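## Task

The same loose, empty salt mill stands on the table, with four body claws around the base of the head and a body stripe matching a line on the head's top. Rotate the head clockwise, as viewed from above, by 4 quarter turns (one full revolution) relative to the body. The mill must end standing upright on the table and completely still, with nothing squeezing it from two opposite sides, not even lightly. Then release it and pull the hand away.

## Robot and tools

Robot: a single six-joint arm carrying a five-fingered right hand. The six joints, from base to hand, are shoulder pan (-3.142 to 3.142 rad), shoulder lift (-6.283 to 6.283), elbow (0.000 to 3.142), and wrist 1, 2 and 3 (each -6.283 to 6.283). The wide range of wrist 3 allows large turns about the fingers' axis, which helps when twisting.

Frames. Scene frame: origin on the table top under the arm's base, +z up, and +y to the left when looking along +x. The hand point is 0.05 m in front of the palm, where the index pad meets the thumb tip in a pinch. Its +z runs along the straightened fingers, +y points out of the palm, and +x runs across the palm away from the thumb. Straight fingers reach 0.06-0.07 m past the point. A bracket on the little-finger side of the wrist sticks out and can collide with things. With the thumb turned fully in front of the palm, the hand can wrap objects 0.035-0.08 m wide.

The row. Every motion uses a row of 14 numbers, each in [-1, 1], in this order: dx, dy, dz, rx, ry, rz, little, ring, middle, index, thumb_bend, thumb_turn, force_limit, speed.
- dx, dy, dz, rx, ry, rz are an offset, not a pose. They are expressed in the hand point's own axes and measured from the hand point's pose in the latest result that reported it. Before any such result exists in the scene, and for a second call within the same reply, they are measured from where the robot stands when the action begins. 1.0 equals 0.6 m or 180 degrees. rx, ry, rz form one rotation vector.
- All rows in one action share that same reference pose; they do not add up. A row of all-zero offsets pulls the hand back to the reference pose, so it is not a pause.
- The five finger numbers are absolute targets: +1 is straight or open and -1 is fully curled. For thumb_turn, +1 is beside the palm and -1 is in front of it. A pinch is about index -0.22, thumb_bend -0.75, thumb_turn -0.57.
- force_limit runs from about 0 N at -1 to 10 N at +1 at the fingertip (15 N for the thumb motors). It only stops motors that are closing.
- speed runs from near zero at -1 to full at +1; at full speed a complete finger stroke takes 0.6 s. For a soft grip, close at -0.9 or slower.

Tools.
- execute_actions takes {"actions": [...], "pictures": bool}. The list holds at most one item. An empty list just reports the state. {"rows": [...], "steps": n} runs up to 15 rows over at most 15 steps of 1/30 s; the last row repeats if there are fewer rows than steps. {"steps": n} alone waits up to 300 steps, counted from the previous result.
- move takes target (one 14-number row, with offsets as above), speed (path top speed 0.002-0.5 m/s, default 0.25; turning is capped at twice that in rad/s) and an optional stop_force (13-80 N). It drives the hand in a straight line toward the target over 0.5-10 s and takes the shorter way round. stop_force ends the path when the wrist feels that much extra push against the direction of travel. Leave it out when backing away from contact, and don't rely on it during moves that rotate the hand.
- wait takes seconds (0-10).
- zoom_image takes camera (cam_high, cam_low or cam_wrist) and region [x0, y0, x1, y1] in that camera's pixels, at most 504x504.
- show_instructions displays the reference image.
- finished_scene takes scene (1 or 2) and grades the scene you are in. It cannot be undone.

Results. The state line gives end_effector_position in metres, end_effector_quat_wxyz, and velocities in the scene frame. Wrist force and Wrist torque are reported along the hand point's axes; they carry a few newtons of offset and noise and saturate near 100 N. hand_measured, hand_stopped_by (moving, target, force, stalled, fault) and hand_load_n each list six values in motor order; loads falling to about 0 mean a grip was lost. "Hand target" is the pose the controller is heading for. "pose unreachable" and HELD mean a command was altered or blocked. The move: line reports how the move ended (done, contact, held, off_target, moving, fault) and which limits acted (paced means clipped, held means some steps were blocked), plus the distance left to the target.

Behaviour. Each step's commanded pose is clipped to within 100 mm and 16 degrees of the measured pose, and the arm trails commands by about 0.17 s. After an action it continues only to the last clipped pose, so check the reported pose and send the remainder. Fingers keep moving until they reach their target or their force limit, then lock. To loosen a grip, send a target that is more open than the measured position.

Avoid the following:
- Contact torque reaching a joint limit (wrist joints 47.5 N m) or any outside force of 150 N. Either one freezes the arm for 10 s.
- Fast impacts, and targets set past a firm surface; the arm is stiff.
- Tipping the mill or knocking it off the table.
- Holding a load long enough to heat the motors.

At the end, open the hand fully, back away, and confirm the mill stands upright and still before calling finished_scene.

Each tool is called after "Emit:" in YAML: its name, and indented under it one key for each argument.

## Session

Emit:
execute_actions:
  actions: []

Scene clock: 0.00 s of 11100.00 s.
end_effector_position=(+0.4446, +0.2923, +0.2002) hand_measured=(+1.000, +1.000, +1.000, +1.000, +1.000, +1.000) hand_load_n=(+0.0, +0.0, +0.0, +0.0, +0.0, +0.0) hand_stopped_by=(target, target, target, target, target, target) hand_force_limit=0.00 hand_speed=-0.80 end_effector_quat_wxyz=(+0.077, -0.096, +0.890, -0.439) end_effector_velocity=(-0.000, -0.000, -0.000) end_effector_angular_velocity=(+0.001, +0.000, +0.000)
Joint positions: [ 0.63  -1.152  1.914  1.179  2.427 -1.026]
Joint velocities: [-0.    -0.001  0.001 -0.002 -0.001 -0.002]
Wrist force (N, on the end effector, along its own x y z axes, offset not removed): no reading
Wrist torque (N m, same axes, about the end effector's origin, offset not removed): no reading
Hand target: +0.445, +0.292, +0.200; +0.077, -0.096, +0.890, -0.439
camera_calibration (this result's frames):
cam_wrist: T_world_to_cam=[[0.0351653, 0.5901, -0.806564, -0.0147382], [0.742608, 0.524671, 0.416238, -0.559007], [0.668803, -0.613597, -0.419763, 0.0939694], [0, 0, 0, 1]] pos_world=[0.352794, 0.359651, 0.260238]

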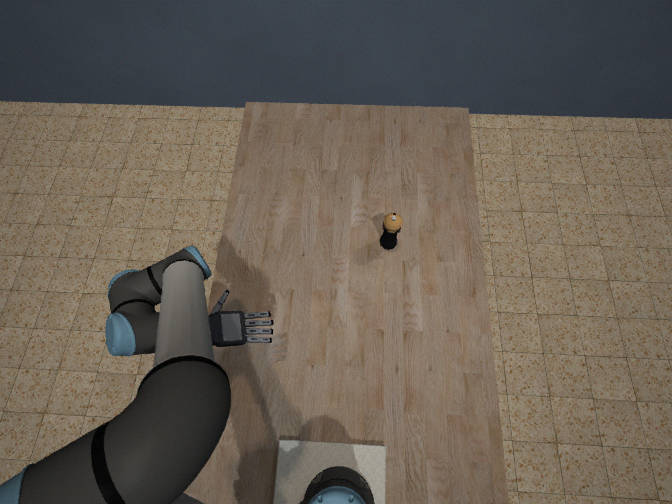

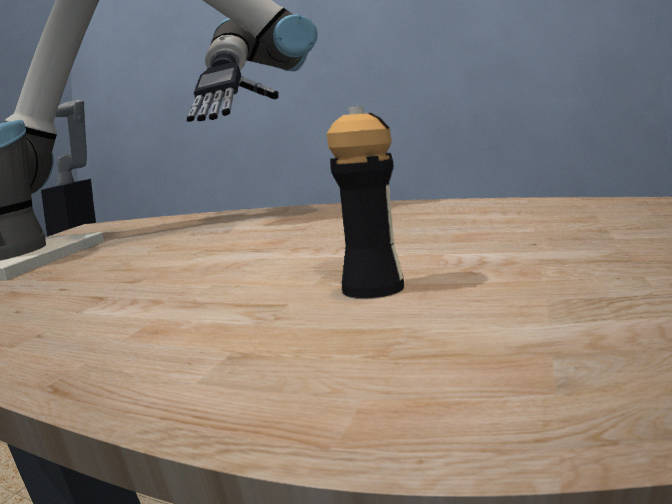

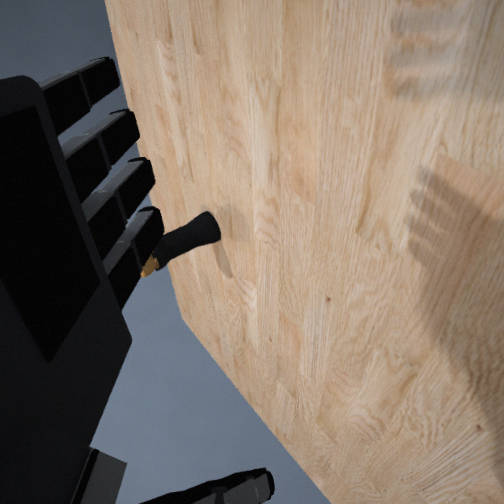

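Emit:
move:
  target: [-0.399,-0.615,0.579,-0.29,0.0509,0.0635,1,1,1,1,1,-0.6,0,0.5]
  speed: 0.35

Emit:
move:
  target: [0,0,0,0,0,-0.75,1,1,1,1,1,-0.6,0,0.5]
  speed: 0.5

Scene clock: 4.67 s of 11100.00 s.
end_effector_position=(+0.7920, -0.1360, +0.2980) hand_measured=(+1.000, +1.000, +1.000, +1.000, +1.000, -0.600) hand_load_n=(+0.0, +0.0, +0.0, +0.0, +0.0, +0.0) hand_stopped_by=(target, target, target, target, target, target) hand_force_limit=0.00 hand_speed=0.50 end_effector_quat_wxyz=(+0.001, +0.000, +1.000, +0.000) end_effector_velocity=(+0.001, -0.002, +0.001) end_effector_angular_velocity=(+0.006, +0.006, +0.003)
Joint positions: [-0.439 -0.988  1.259  1.305  1.561 -2.052]
Joint velocities: [-0.003  0.006 -0.009  0.011 -0.003 -0.005]
Wrist force (N, on the end effector, along its own x y z axes, offset not removed): [-0.4 2.4 -2.1]
Wrist torque (N m, same axes, about the end effector's origin, offset not removed): [0.55 -0.19 0.06]
Hand target: +0.792, -0.136, +0.298; +0.001, +0.000, +1.000, +0.001
Off the commanded pose: 0.002 m, 0 deg.
move: done
camera_calibration (this result's frames):
cam_wrist: T_world_to_cam=[[0.132038, 0.990397, -0.0409724, 0.0542636], [0.866513, -0.095252, 0.489982, -0.83736], [0.481374, -0.100199, -0.870769, -0.00747321], [0, 0, 0, 1]] pos_world=[0.722016, -0.134252, 0.406007]

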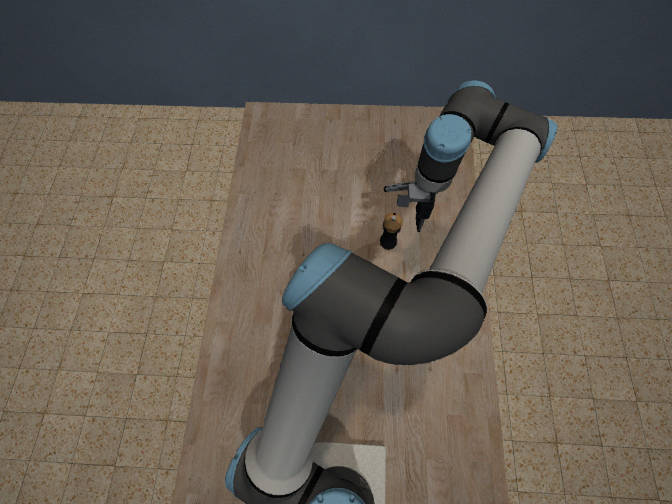

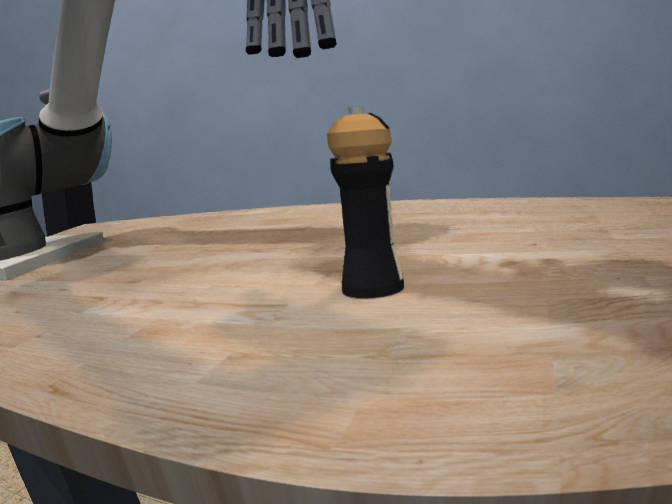

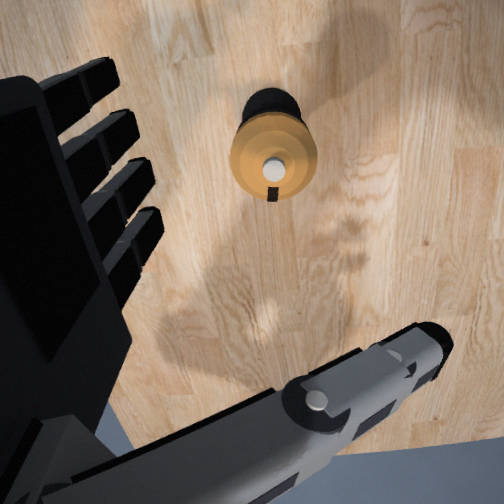

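Scene clock: 7.77 s of 11100.00 s.
end_effector_position=(+0.7918, -0.1359, +0.2979) hand_measured=(+1.000, +1.000, +1.000, +1.000, +1.000, -0.600) hand_load_n=(+0.0, +0.0, +0.0, +0.0, +0.0, +0.0) hand_stopped_by=(target, target, target, target, target, target) hand_force_limit=0.00 hand_speed=0.50 end_effector_quat_wxyz=(-0.001, +0.923, -0.384, +0.000) end_effector_velocity=(-0.000, -0.002, +0.000) end_effector_angular_velocity=(+0.001, -0.001, +0.014)
Joint positions: [-0.3   -0.85   1.027  1.397  1.561 -4.267]
Joint velocities: [-0.002 -0.002  0.002 -0.001 -0.001 -0.016]
Wrist force (N, on the end effector, along its own x y z axes, offset not removed): [-2.6 2.6 -3.4]
Wrist torque (N m, same axes, about the end effector's origin, offset not removed): [0.69 0.10 0.07]
Hand target: +0.792, -0.136, +0.298; -0.001, +0.924, -0.383, +0.000
Off the commanded pose: 0.000 m, 0 deg.
move: done
camera_calibration (this result's frames):
cam_wrist: T_world_to_cam=[[-0.794626, -0.605532, -0.0435992, 0.571802], [-0.545664, 0.68089, 0.488508, 0.386967], [-0.266121, 0.411972, -0.87147, 0.65425], [0, 0, 0, 1]] pos_world=[0.839632, -0.18677, 0.406053]

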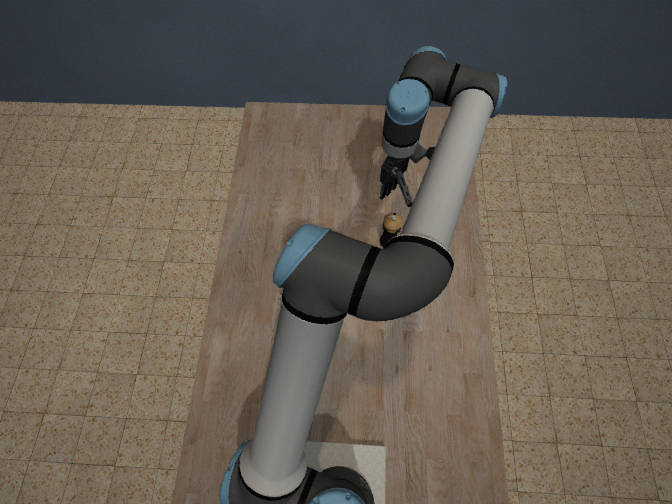

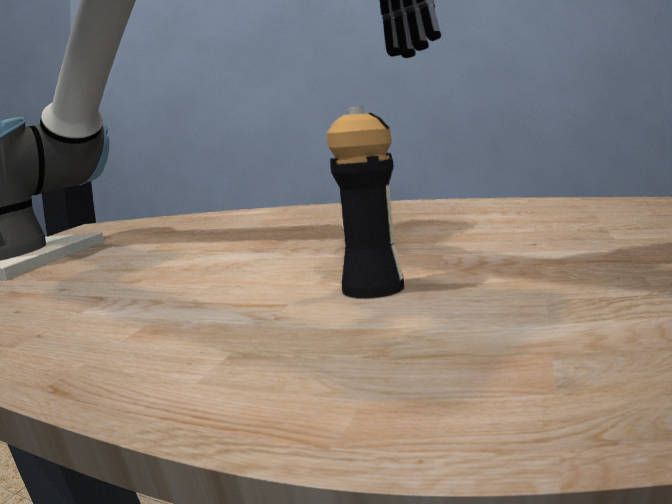

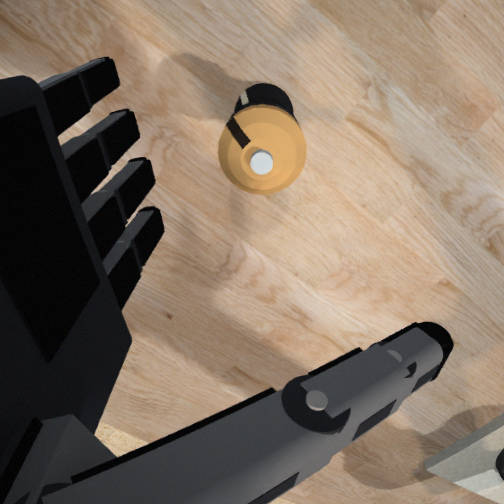

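Emit:
move:
  target: [0.001,-0.0083,0.08,0,0,-0.25,1,1,0.5,0.5,1,-0.6,0,0.5]
  speed: 0.4

Emit:
move:
  target: [0,0,0.08,0.2944,0,0,1,1,0.5,0.5,1,-0.6,0,0.5]
  speed: 0.3

Emit:
move:
  target: [0,0.0506,0.0381,0,0,0,1,1,0.5,0.5,1,-0.6,0,0.5]
  speed: 0.06

Emit:
zoom_image:
  camera: "cam_low"
  region: [250, 0, 500, 250]

Scene clock: 12.07 s of 11100.00 s.
end_effector_position=(+0.7958, -0.1328, +0.2499) hand_measured=(+1.000, +1.000, +0.500, +0.500, +1.000, -0.600) hand_load_n=(+0.0, +0.0, +0.0, +0.0, +0.0, +0.0) hand_stopped_by=(target, target, target, target, target, target) hand_force_limit=0.00 hand_speed=0.50 end_effector_quat_wxyz=(-0.000, +1.000, -0.002, +0.001) end_effector_velocity=(+0.000, -0.000, +0.001) end_effector_angular_velocity=(+0.000, -0.003, +0.015)
Joint positions: [-0.262 -0.891  1.184  1.282  1.561 -5.013]
Joint velocities: [-0.    -0.003  0.003 -0.002 -0.001 -0.015]
Wrist force (N, on the end effector, along its own x y z axes, offset not removed): [0.9 2.0 -1.7]
Wrist torque (N m, same axes, about the end effector's origin, offset not removed): [0.47 -0.37 0.14]
Hand target: +0.796, -0.133, +0.250; -0.000, +1.000, -0.001, +0.001
Off the commanded pose: 0.000 m, 0 deg.
move: done
camera_calibration (this result's frames):
cam_wrist: T_world_to_cam=[[-0.135495, -0.98985, -0.0428692, -0.00101394], [-0.867442, 0.0976102, 0.487869, 0.589265], [-0.478733, 0.10329, -0.871863, 0.740518], [0, 0, 0, 1]] pos_world=[0.865527, -0.13501, 0.358102]

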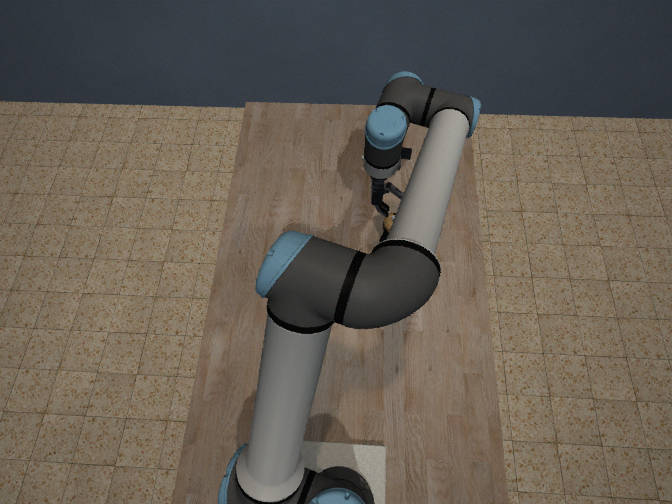

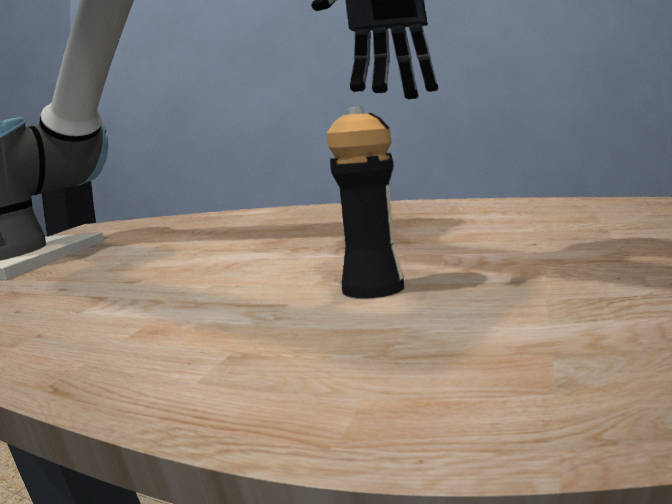

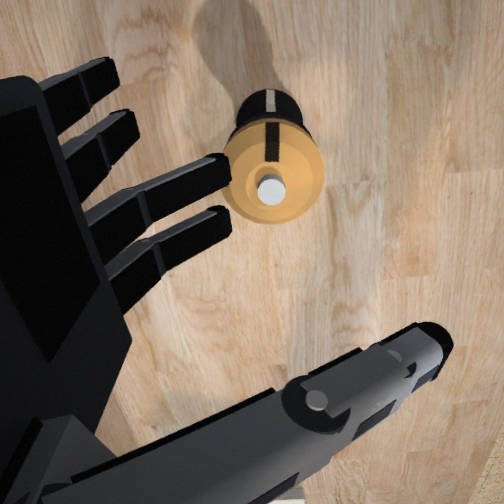

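Scene clock: 14.23 s of 11100.00 s.
end_effector_position=(+0.7964, -0.1331, +0.2024) hand_measured=(+1.000, +1.000, +0.500, +0.500, +1.000, -0.600) hand_load_n=(+0.0, +0.0, +0.0, +0.0, +0.0, +0.0) hand_stopped_by=(target, target, target, target, target, target) hand_force_limit=0.00 hand_speed=0.50 end_effector_quat_wxyz=(-0.446, +0.895, -0.002, +0.001) end_effector_velocity=(-0.001, -0.001, -0.001) end_effector_angular_velocity=(+0.015, +0.003, +0.003)
Joint positions: [-0.518 -0.721  1.211  1.7    0.82  -5.519]
Joint velocities: [-0.003  0.005  0.003  0.013 -0.005 -0.016]
Wrist force (N, on the end effector, along its own x y z axes, offset not removed): [-0.1 -0.3 -4.7]
Wrist torque (N m, same axes, about the end effector's origin, offset not removed): [0.28 -0.05 0.12]
Hand target: +0.796, -0.133, +0.202; -0.446, +0.895, -0.002, +0.001
Off the commanded pose: 0.001 m, 0 deg.
move: done
camera_calibration (this result's frames):
cam_wrist: T_world_to_cam=[[-0.133924, -0.562862, -0.815629, 0.208728], [-0.869185, -0.328618, 0.369496, 0.581542], [-0.476005, 0.758417, -0.445222, 0.698059], [0, 0, 0, 1]] pos_world=[0.865701, -0.220829, 0.266159]

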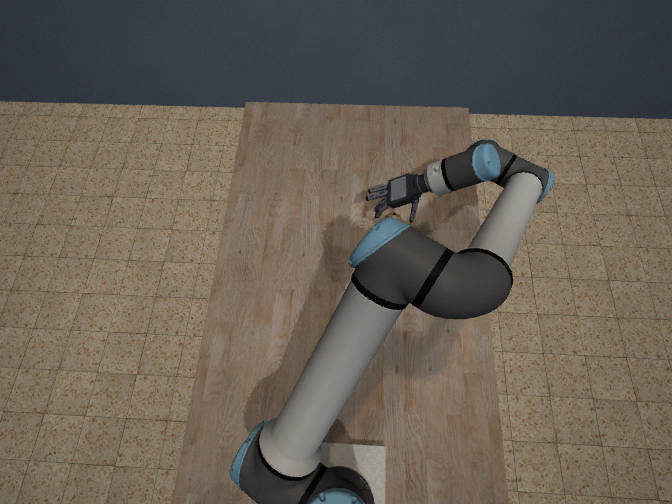

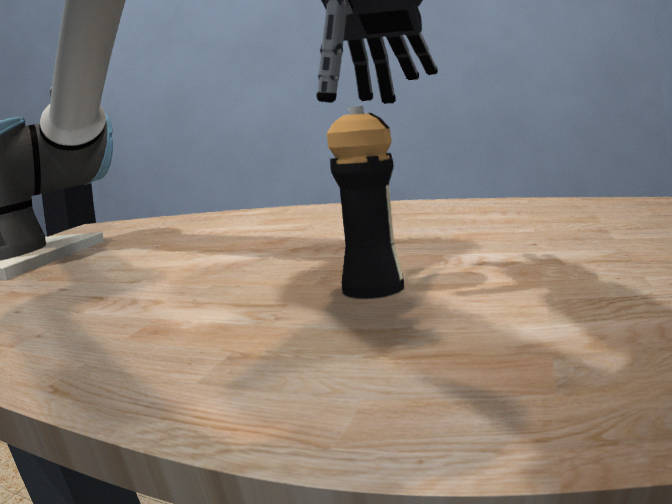

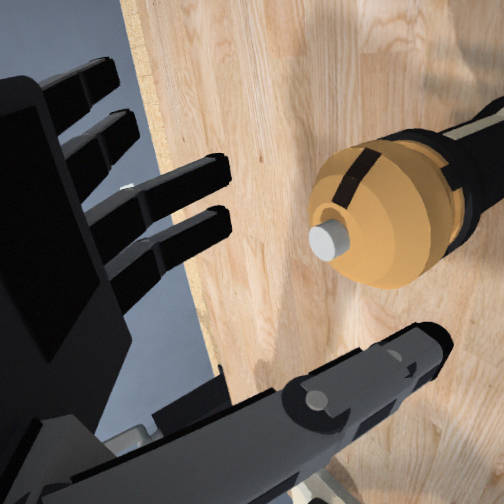

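Scene clock: 15.33 s of 11100.00 s.
end_effector_position=(+0.7964, -0.1332, +0.1647) hand_measured=(+1.000, +1.000, +0.500, +0.500, +1.000, -0.600) hand_load_n=(+0.0, +0.0, +0.0, +0.0, +0.0, +0.0) hand_stopped_by=(target, target, target, target, target, target) hand_force_limit=0.00 hand_speed=0.50 end_effector_quat_wxyz=(-0.446, +0.895, -0.002, +0.001) end_effector_velocity=(+0.000, +0.001, -0.002) end_effector_angular_velocity=(+0.000, -0.002, +0.001)
Joint positions: [-0.518 -0.688  1.225  1.654  0.82  -5.518]
Joint velocities: [ 0.001  0.001  0.001 -0.003 -0.001 -0.002]
Wrist force (N, on the end effector, along its own x y z axes, offset not removed): [1.2 1.3 -3.9]
Wrist torque (N m, same axes, about the end effector's origin, offset not removed): [0.47 -0.44 0.30]
Hand target: +0.796, -0.133, +0.164; -0.446, +0.895, -0.002, +0.001
Off the commanded pose: 0.000 m, 0 deg.
move: done
camera_calibration (this result's frames):
cam_wrist: T_world_to_cam=[[-0.133922, -0.562867, -0.815626, 0.177923], [-0.869179, -0.328626, 0.369502, 0.595473], [-0.476017, 0.75841, -0.445222, 0.681428], [0, 0, 0, 1]] pos_world=[0.865772, -0.220967, 0.228476]

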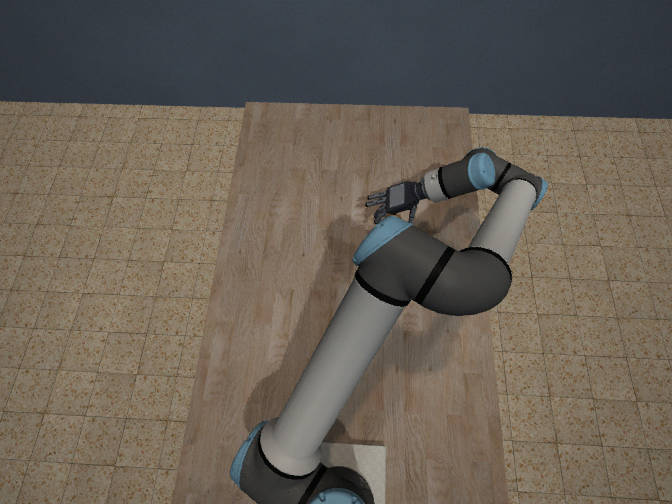

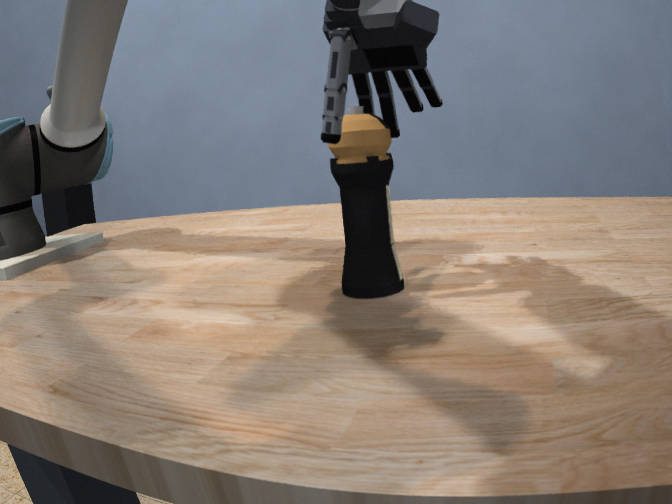

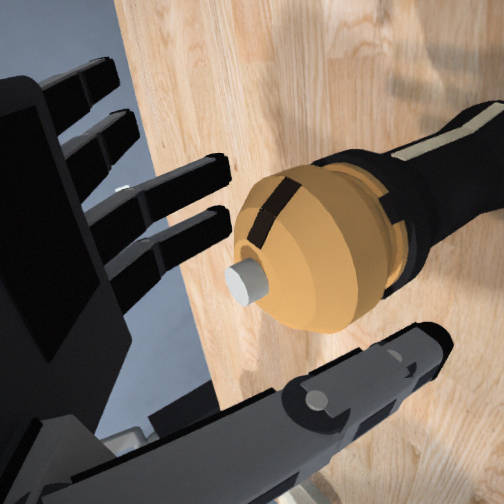

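Region (250, 0, 500, 250) of cam_low's 672x504 image, scaled by 2.016, with more detail than that image has.

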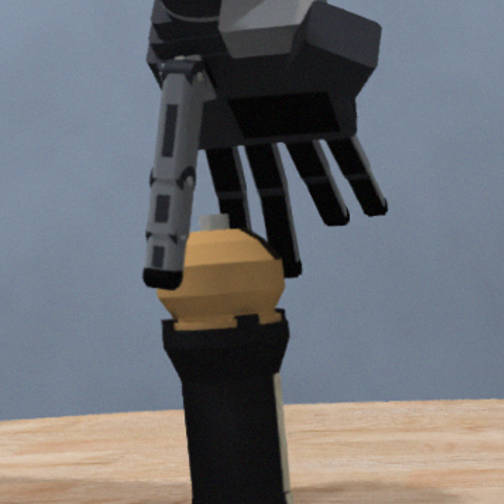

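Lower 3 mm and grip.

Emit:
move:
  target: [0,0.004,0.003,0,0,0,1,1,0.4,0.4,0.7,-0.6,0,0]
  speed: 0.03

Emit:
execute_actions:
  actions:
    - {"rows":[[0,0,0,0,0,0,1,1,-0.3,-0.3,-0.6,-0.6,-0.85,-0.85]],"steps":15}
  pictures: false

Emit:
execute_actions:
  actions:
    - {"steps":60}
  pictures: false

Emit:
execute_actions:
  actions:
    - {"rows":[[0,0,0,0,0,0,1,1,-0.4,-0.4,-0.7,-0.6,0.45,-0.9]],"steps":15}

Scene clock: 17.07 s of 11100.00 s.
end_effector_position=(+0.7964, -0.1332, +0.1619) hand_measured=(+1.000, +1.000, +0.400, +0.400, +0.700, -0.600) hand_load_n=(+0.0, +0.0, +0.0, +0.0, +0.0, +0.0) hand_stopped_by=(target, target, target, target, target, target) hand_force_limit=0.00 hand_speed=0.00 end_effector_quat_wxyz=(-0.446, +0.895, -0.002, +0.001) end_effector_velocity=(-0.000, +0.001, -0.001) end_effector_angular_velocity=(+0.001, +0.001, +0.001)
Joint positions: [-0.518 -0.686  1.226  1.651  0.82  -5.518]
Joint velocities: [ 0.001  0.001  0.001 -0.001 -0.001  0.   ]
Wrist force (N, on the end effector, along its own x y z axes, offset not removed): [-0.6 0.9 -1.5]
Wrist torque (N m, same axes, about the end effector's origin, offset not removed): [0.31 -0.26 0.10]
Hand target: +0.796, -0.133, +0.162; -0.446, +0.895, -0.002, +0.001
Off the commanded pose: 0.000 m, 0 deg.
move: done
camera_calibration (this result's frames):
cam_wrist: T_world_to_cam=[[-0.133926, -0.56287, -0.815623, 0.17561], [-0.869175, -0.328629, 0.369509, 0.596511], [-0.476023, 0.758407, -0.445221, 0.680188], [0, 0, 0, 1]] pos_world=[0.865777, -0.220983, 0.225649]

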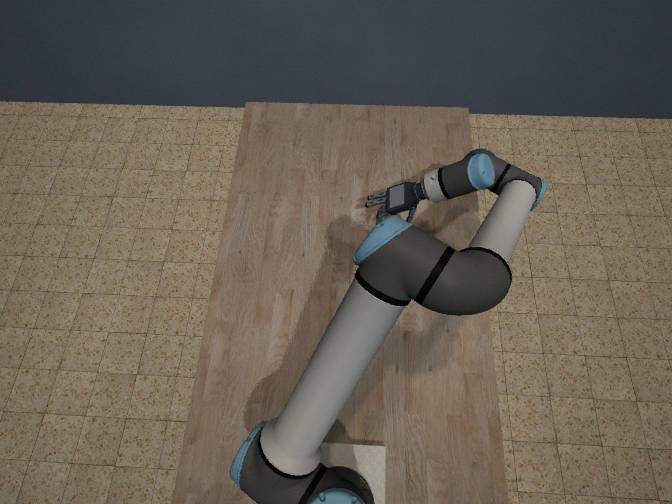

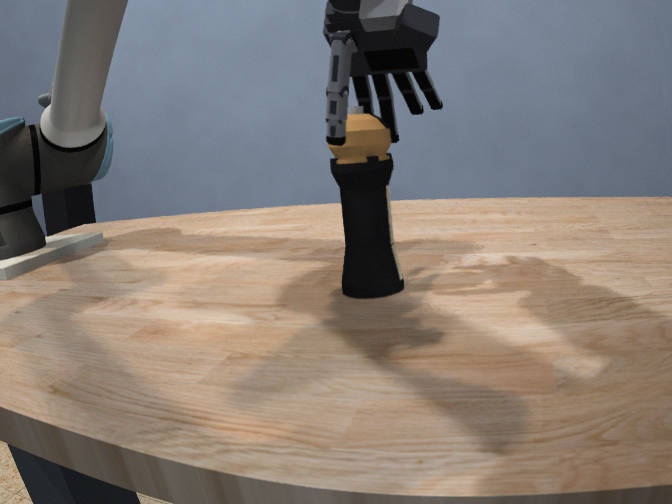

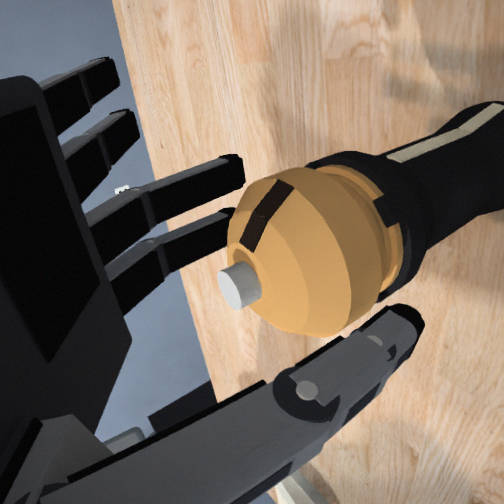

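Scene clock: 17.57 s of 11100.00 s.
end_effector_position=(+0.7964, -0.1332, +0.1618) hand_measured=(+1.000, +1.000, +0.300, +0.300, +0.638, -0.600) hand_load_n=(+0.0, +0.0, +0.0, +0.0, +0.0, +0.0) hand_stopped_by=(target, target, moving, moving, moving, target) hand_force_limit=-0.85 hand_speed=-0.85 end_effector_quat_wxyz=(-0.446, +0.895, -0.002, +0.001) end_effector_velocity=(-0.000, +0.001, -0.000) end_effector_angular_velocity=(+0.001, +0.002, +0.000)
Joint positions: [-0.518 -0.686  1.226  1.65   0.82  -5.518]
Joint velocities: [0.001 0.    0.001 0.    0.    0.   ]
Wrist force (N, on the end effector, along its own x y z axes, offset not removed): [-3.7 1.5 -2.8]
Wrist torque (N m, same axes, about the end effector's origin, offset not removed): [0.42 0.38 0.04]
Hand target: +0.796, -0.133, +0.162; -0.446, +0.895, -0.002, +0.001
Off the commanded pose: 0.000 m, 0 deg.
Steps of this call (steps 1 to 15: all 15 steps of this action). Readings (end_effector_position | what the end effector reports):
1: (+0.7964, -0.1332, +0.1618) | hand_measured=(+1.000, +1.000, +0.400, +0.400, +0.700, -0.600) hand_load_n=(+0.0, +0.0, +0.0, +0.0, +0.0, +0.0) hand_stopped_by=(target, target, moving, moving, moving, target) hand_force_limit=-0.85 hand_speed=-0.85
2: (+0.7964, -0.1332, +0.1618) | hand_measured=(+1.000, +1.000, +0.400, +0.400, +0.700, -0.600) hand_load_n=(+0.0, +0.0, +0.0, +0.0, +0.0, +0.0) hand_stopped_by=(target, target, moving, moving, moving, target) hand_force_limit=-0.85 hand_speed=-0.85
4: (+0.7964, -0.1332, +0.1618) | hand_measured=(+1.000, +1.000, +0.392, +0.392, +0.696, -0.600) hand_load_n=(+0.0, +0.0, +0.0, +0.0, +0.0, +0.0) hand_stopped_by=(target, target, moving, moving, moving, target) hand_force_limit=-0.85 hand_speed=-0.85
8: (+0.7964, -0.1332, +0.1618) | hand_measured=(+1.000, +1.000, +0.360, +0.360, +0.674, -0.600) hand_load_n=(+0.0, +0.0, +0.0, +0.0, +0.0, +0.0) hand_stopped_by=(target, target, moving, moving, moving, target) hand_force_limit=-0.85 hand_speed=-0.85
15: the state above

Scene clock: 19.57 s of 11100.00 s.
end_effector_position=(+0.7964, -0.1332, +0.1619) hand_measured=(+1.000, +1.000, +0.210, +0.252, +0.434, -0.600) hand_load_n=(+0.0, +0.0, +1.5, +0.5, +1.0, +0.0) hand_stopped_by=(target, target, force, force, force, target) hand_force_limit=-0.85 hand_speed=-0.85 end_effector_quat_wxyz=(-0.446, +0.895, -0.002, +0.001) end_effector_velocity=(-0.001, +0.001, +0.001) end_effector_angular_velocity=(+0.000, -0.000, +0.000)
Joint positions: [-0.518 -0.686  1.226  1.651  0.82  -5.518]
Joint velocities: [ 0.    -0.002  0.003  0.    -0.    -0.   ]
Wrist force (N, on the end effector, along its own x y z axes, offset not removed): [0.8 2.0 -3.0]
Wrist torque (N m, same axes, about the end effector's origin, offset not removed): [0.49 -0.11 0.22]
Hand target: +0.796, -0.133, +0.162; -0.446, +0.895, -0.002, +0.001
Off the commanded pose: 0.000 m, 0 deg.
Steps of this call (steps 1 to 60: nothing new was sent). Readings (end_effector_position | what the end effector reports):
1: (+0.7964, -0.1332, +0.1618) | hand_measured=(+1.000, +1.000, +0.292, +0.292, +0.632, -0.600) hand_load_n=(+0.0, +0.0, +0.0, +0.0, +0.0, +0.0) hand_stopped_by=(target, target, moving, moving, moving, target) hand_force_limit=-0.85 hand_speed=-0.85
2: (+0.7964, -0.1332, +0.1618) | hand_measured=(+1.000, +1.000, +0.284, +0.284, +0.626, -0.600) hand_load_n=(+0.0, +0.0, +0.0, +0.0, +0.0, +0.0) hand_stopped_by=(target, target, moving, moving, moving, target) hand_force_limit=-0.85 hand_speed=-0.85
4: (+0.7964, -0.1332, +0.1618) | hand_measured=(+1.000, +1.000, +0.268, +0.268, +0.616, -0.600) hand_load_n=(+0.0, +0.0, +0.0, +0.0, +0.0, +0.0) hand_stopped_by=(target, target, moving, moving, moving, target) hand_force_limit=-0.85 hand_speed=-0.85
8: (+0.7964, -0.1332, +0.1618) | hand_measured=(+1.000, +1.000, +0.234, +0.252, +0.596, -0.600) hand_load_n=(+0.0, +0.0, +0.0, +1.0, +0.0, +0.0) hand_stopped_by=(target, target, moving, force, moving, target) hand_force_limit=-0.85 hand_speed=-0.85
60: the state above

Scene clock: 20.07 s of 11100.00 s.
end_effector_position=(+0.7964, -0.1332, +0.1619) hand_measured=(+1.000, +1.000, +0.174, +0.216, +0.430, -0.600) hand_load_n=(+0.0, +0.0, +7.0, +7.5, +11.5, +2.0) hand_stopped_by=(target, target, force, force, force, target) hand_force_limit=0.45 hand_speed=-0.90 end_effector_quat_wxyz=(-0.446, +0.895, -0.002, +0.001) end_effector_velocity=(+0.001, -0.000, -0.000) end_effector_angular_velocity=(-0.001, -0.000, +0.000)
Joint positions: [-0.518 -0.686  1.226  1.651  0.82  -5.518]
Joint velocities: [ 0.     0.001 -0.002  0.     0.001  0.   ]
Wrist force (N, on the end effector, along its own x y z axes, offset not removed): [1.9 -4.8 -4.8]
Wrist torque (N m, same axes, about the end effector's origin, offset not removed): [0.50 -0.40 0.26]
Hand target: +0.796, -0.133, +0.162; -0.446, +0.895, -0.002, +0.001
Off the commanded pose: 0.000 m, 0 deg.
Steps of this call (steps 1 to 15: all 15 steps of this action). Readings (end_effector_position | what the end effector reports):
1: (+0.7964, -0.1332, +0.1619) | hand_measured=(+1.000, +1.000, +0.210, +0.252, +0.434, -0.600) hand_load_n=(+0.0, +0.0, +1.5, +0.5, +1.0, +0.0) hand_stopped_by=(target, target, moving, moving, moving, target) hand_force_limit=0.45 hand_speed=-0.90
2: (+0.7964, -0.1332, +0.1619) | hand_measured=(+1.000, +1.000, +0.210, +0.252, +0.434, -0.600) hand_load_n=(+0.0, +0.0, +1.5, +0.5, +1.0, +0.0) hand_stopped_by=(target, target, moving, moving, moving, target) hand_force_limit=0.45 hand_speed=-0.90
4: (+0.7964, -0.1332, +0.1619) | hand_measured=(+1.000, +1.000, +0.204, +0.246, +0.432, -0.600) hand_load_n=(+0.0, +0.0, +2.0, +1.5, +2.5, +0.0) hand_stopped_by=(target, target, moving, moving, moving, target) hand_force_limit=0.45 hand_speed=-0.90
8: (+0.7964, -0.1332, +0.1619) | hand_measured=(+1.000, +1.000, +0.184, +0.226, +0.426, -0.600) hand_load_n=(+0.0, +0.0, +6.0, +6.0, +9.0, +1.5) hand_stopped_by=(target, target, moving, moving, moving, target) hand_force_limit=0.45 hand_speed=-0.90
15: the state above
camera_calibration (this result's frames):
cam_wrist: T_world_to_cam=[[-0.133956, -0.562851, -0.815631, 0.175673], [-0.869159, -0.328641, 0.369536, 0.596474], [-0.476044, 0.758415, -0.445184, 0.680201], [0, 0, 0, 1]] pos_world=[0.865769, -0.220971, 0.22568]

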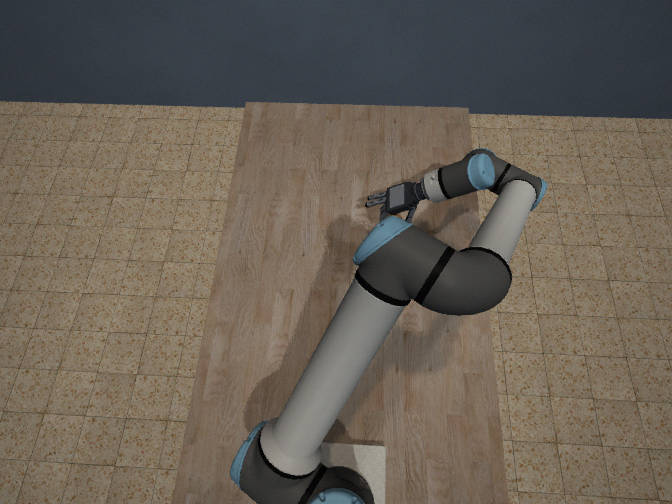

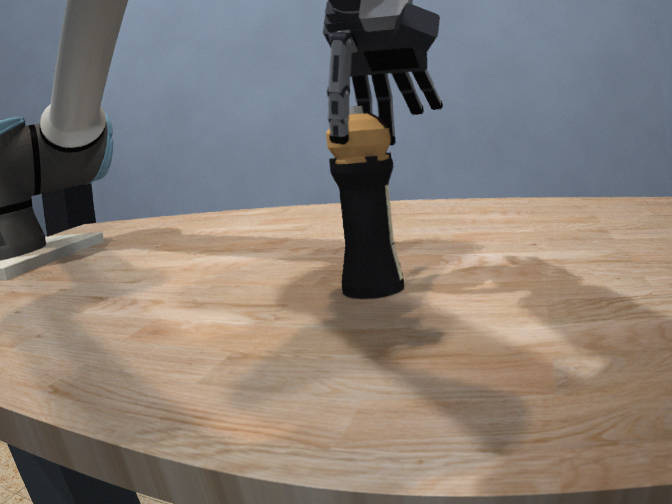

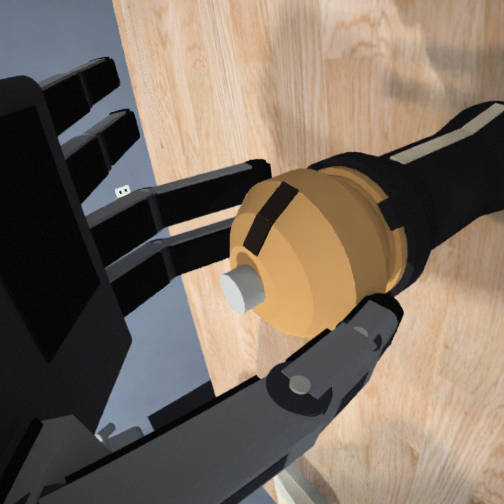

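Emit:
move:
  target: [0,0.002,0.0015,0,0,0,1,1,-0.4,-0.4,-0.7,-0.6,0.45,-0.9]
  speed: 0.005

Emit:
move:
  target: [0,0.0013,0.001,0,0.399,0.301,1,1,-0.4,-0.4,-0.7,-0.6,0.45,-0.9]
  speed: 0.2

Emit:
move:
  target: [0,0.0013,0.001,0,0.399,0.301,1,1,-0.4,-0.4,-0.7,-0.6,0.45,-0.9]
  speed: 0.2

Scene clock: 22.07 s of 11100.00 s.
end_effector_position=(+0.7964, -0.1332, +0.1605) hand_measured=(+1.000, +1.000, +0.174, +0.216, +0.430, -0.600) hand_load_n=(+0.0, +0.0, +7.0, +8.0, +10.5, +2.0) hand_stopped_by=(target, target, force, force, force, target) hand_force_limit=0.45 hand_speed=-0.90 end_effector_quat_wxyz=(-0.446, +0.895, -0.002, +0.001) end_effector_velocity=(+0.000, +0.002, -0.002) end_effector_angular_velocity=(+0.000, +0.000, +0.003)
Joint positions: [-0.518 -0.685  1.226  1.649  0.82  -5.518]
Joint velocities: [ 0.002  0.002  0.    -0.001  0.    -0.001]
Wrist force (N, on the end effector, along its own x y z axes, offset not removed): [0.8 -12.0 -5.3]
Wrist torque (N m, same axes, about the end effector's origin, offset not removed): [0.09 -0.25 -0.04]
Hand target: +0.796, -0.133, +0.160; -0.446, +0.895, -0.002, +0.001
Off the commanded pose: 0.000 m, 0 deg.
move: done
camera_calibration (this result's frames):
cam_wrist: T_world_to_cam=[[-0.13394, -0.562861, -0.815627, 0.174516], [-0.869167, -0.328637, 0.369523, 0.596996], [-0.476035, 0.758409, -0.445203, 0.679594], [0, 0, 0, 1]] pos_world=[0.865774, -0.220987, 0.224293]

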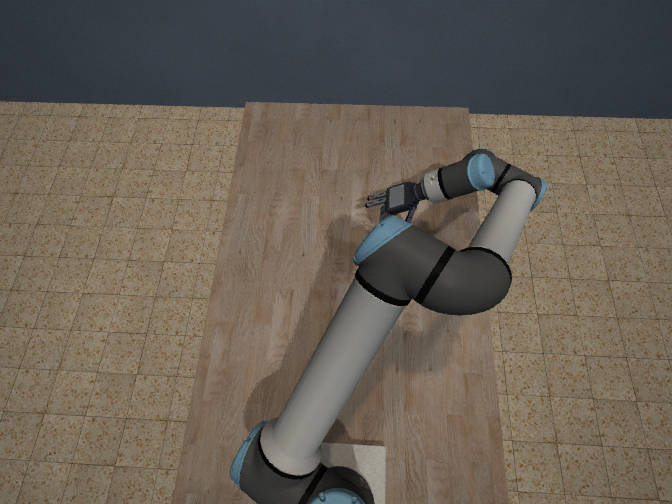

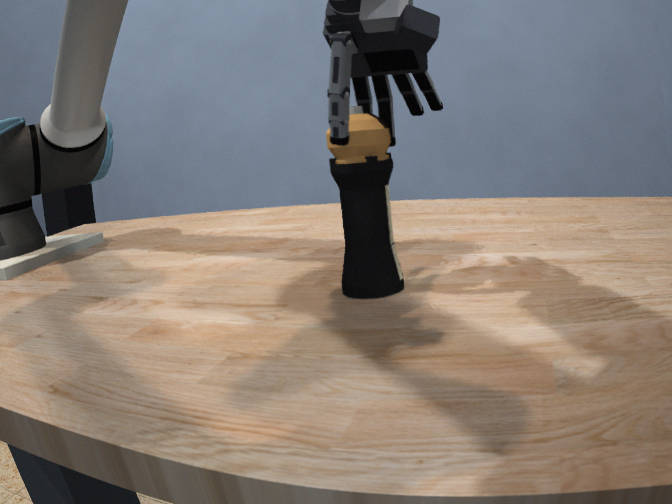

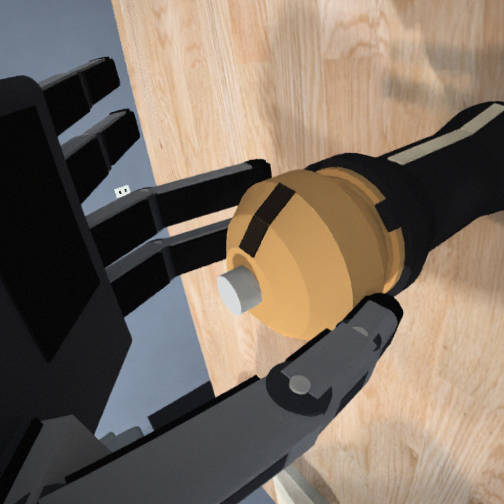

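Scene clock: 26.53 s of 11100.00 s.
end_effector_position=(+0.7961, -0.1329, +0.1592) hand_measured=(+1.000, +1.000, +0.174, +0.216, +0.430, -0.600) hand_load_n=(+0.0, +0.0, +6.0, +7.0, +11.0, +0.5) hand_stopped_by=(target, target, force, force, force, target) hand_force_limit=0.45 hand_speed=-0.90 end_effector_quat_wxyz=(-0.316, +0.632, -0.633, +0.316) end_effector_velocity=(-0.001, +0.001, -0.001) end_effector_angular_velocity=(+0.001, +0.002, -0.016)
Joint positions: [-0.496 -1.2    1.791  0.132  1.144 -3.48 ]
Joint velocities: [ 0.005 -0.003  0.004 -0.005  0.016  0.015]
Wrist force (N, on the end effector, along its own x y z axes, offset not removed): [1.6 -6.5 -6.5]
Wrist torque (N m, same axes, about the end effector's origin, offset not removed): [0.43 -0.53 0.24]
Hand target: +0.796, -0.133, +0.159; -0.315, +0.632, -0.634, +0.316
Off the commanded pose: 0.001 m, 0 deg.
move: done
camera_calibration (this result's frames):
cam_wrist: T_world_to_cam=[[-0.561705, 0.131656, -0.816795, 0.606604], [-0.333567, 0.867421, 0.369208, 0.329994], [0.757113, 0.479842, -0.443319, -0.340468], [0, 0, 0, 1]] pos_world=[0.70858, -0.202737, 0.222699]

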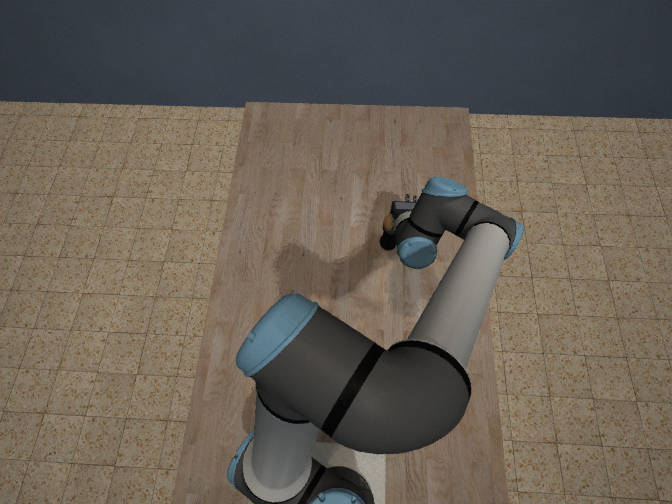

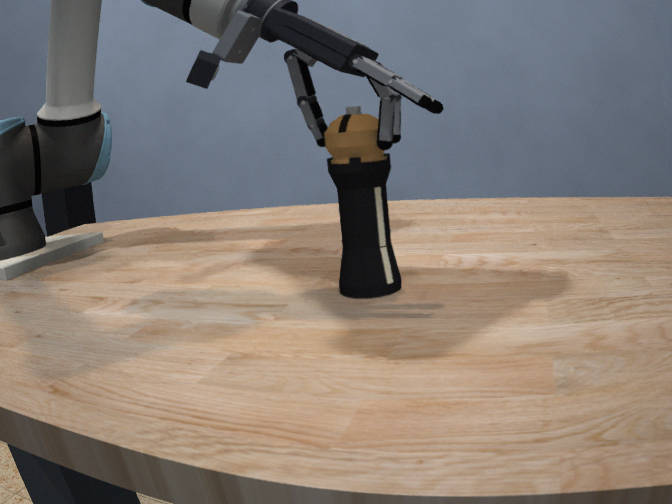

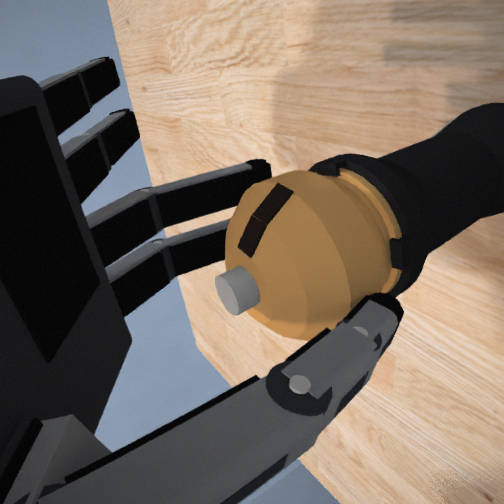

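Scene clock: 31.07 s of 11100.00 s.
end_effector_position=(+0.7963, -0.1333, +0.1580) hand_measured=(+1.000, +1.000, +0.174, +0.216, +0.430, -0.600) hand_load_n=(+0.0, +0.0, +5.5, +8.0, +11.0, +1.5) hand_stopped_by=(target, target, force, force, force, target) hand_force_limit=0.45 hand_speed=-0.90 end_effector_quat_wxyz=(+0.001, -0.000, +0.895, -0.446) end_effector_velocity=(+0.001, +0.000, +0.002) end_effector_angular_velocity=(+0.001, -0.001, -0.014)
Joint positions: [-0.134 -0.915  1.458  0.8    2.466 -1.857]
Joint velocities: [ 0.001  0.005 -0.009  0.022  0.002  0.024]
Wrist force (N, on the end effector, along its own x y z axes, offset not removed): [-1.2 -11.3 -8.3]
Wrist torque (N m, same axes, about the end effector's origin, offset not removed): [0.02 -0.20 -0.01]
Hand target: +0.796, -0.133, +0.158; +0.001, +0.001, +0.895, -0.446
Off the commanded pose: 0.000 m, 0 deg.
move: done
camera_calibration (this result's frames):
cam_wrist: T_world_to_cam=[[0.132382, 0.56205, -0.816441, 0.110419], [0.865976, 0.335165, 0.371147, -0.695673], [0.482245, -0.756151, -0.442352, -0.28697], [0, 0, 0, 1]] pos_world=[0.726209, -0.0458885, 0.221406]

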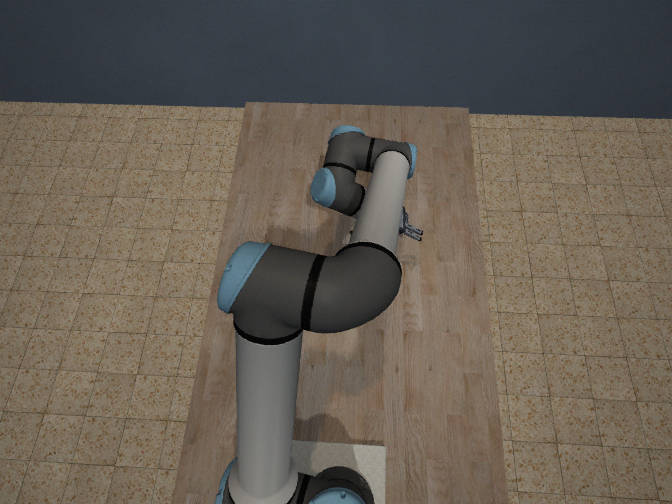

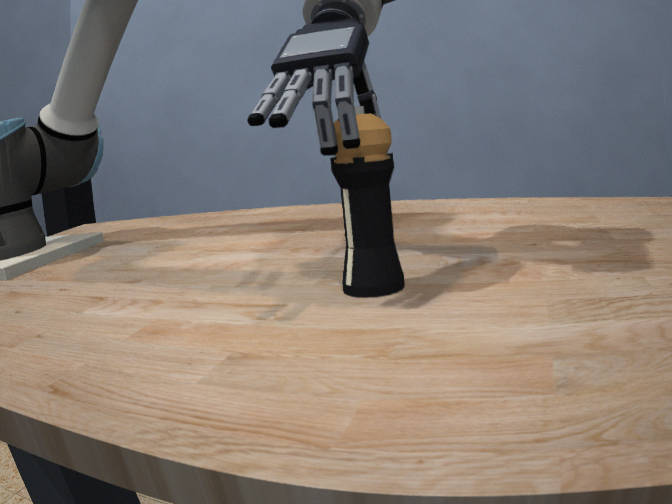

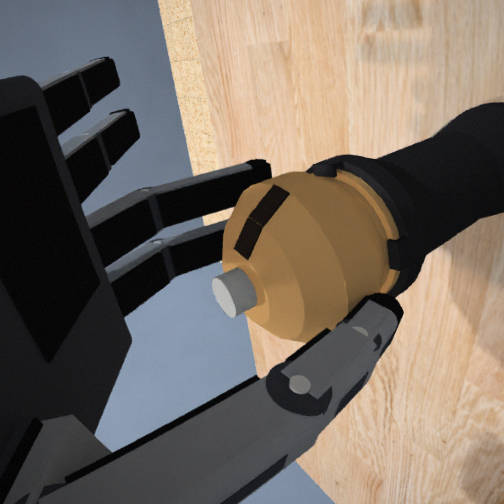

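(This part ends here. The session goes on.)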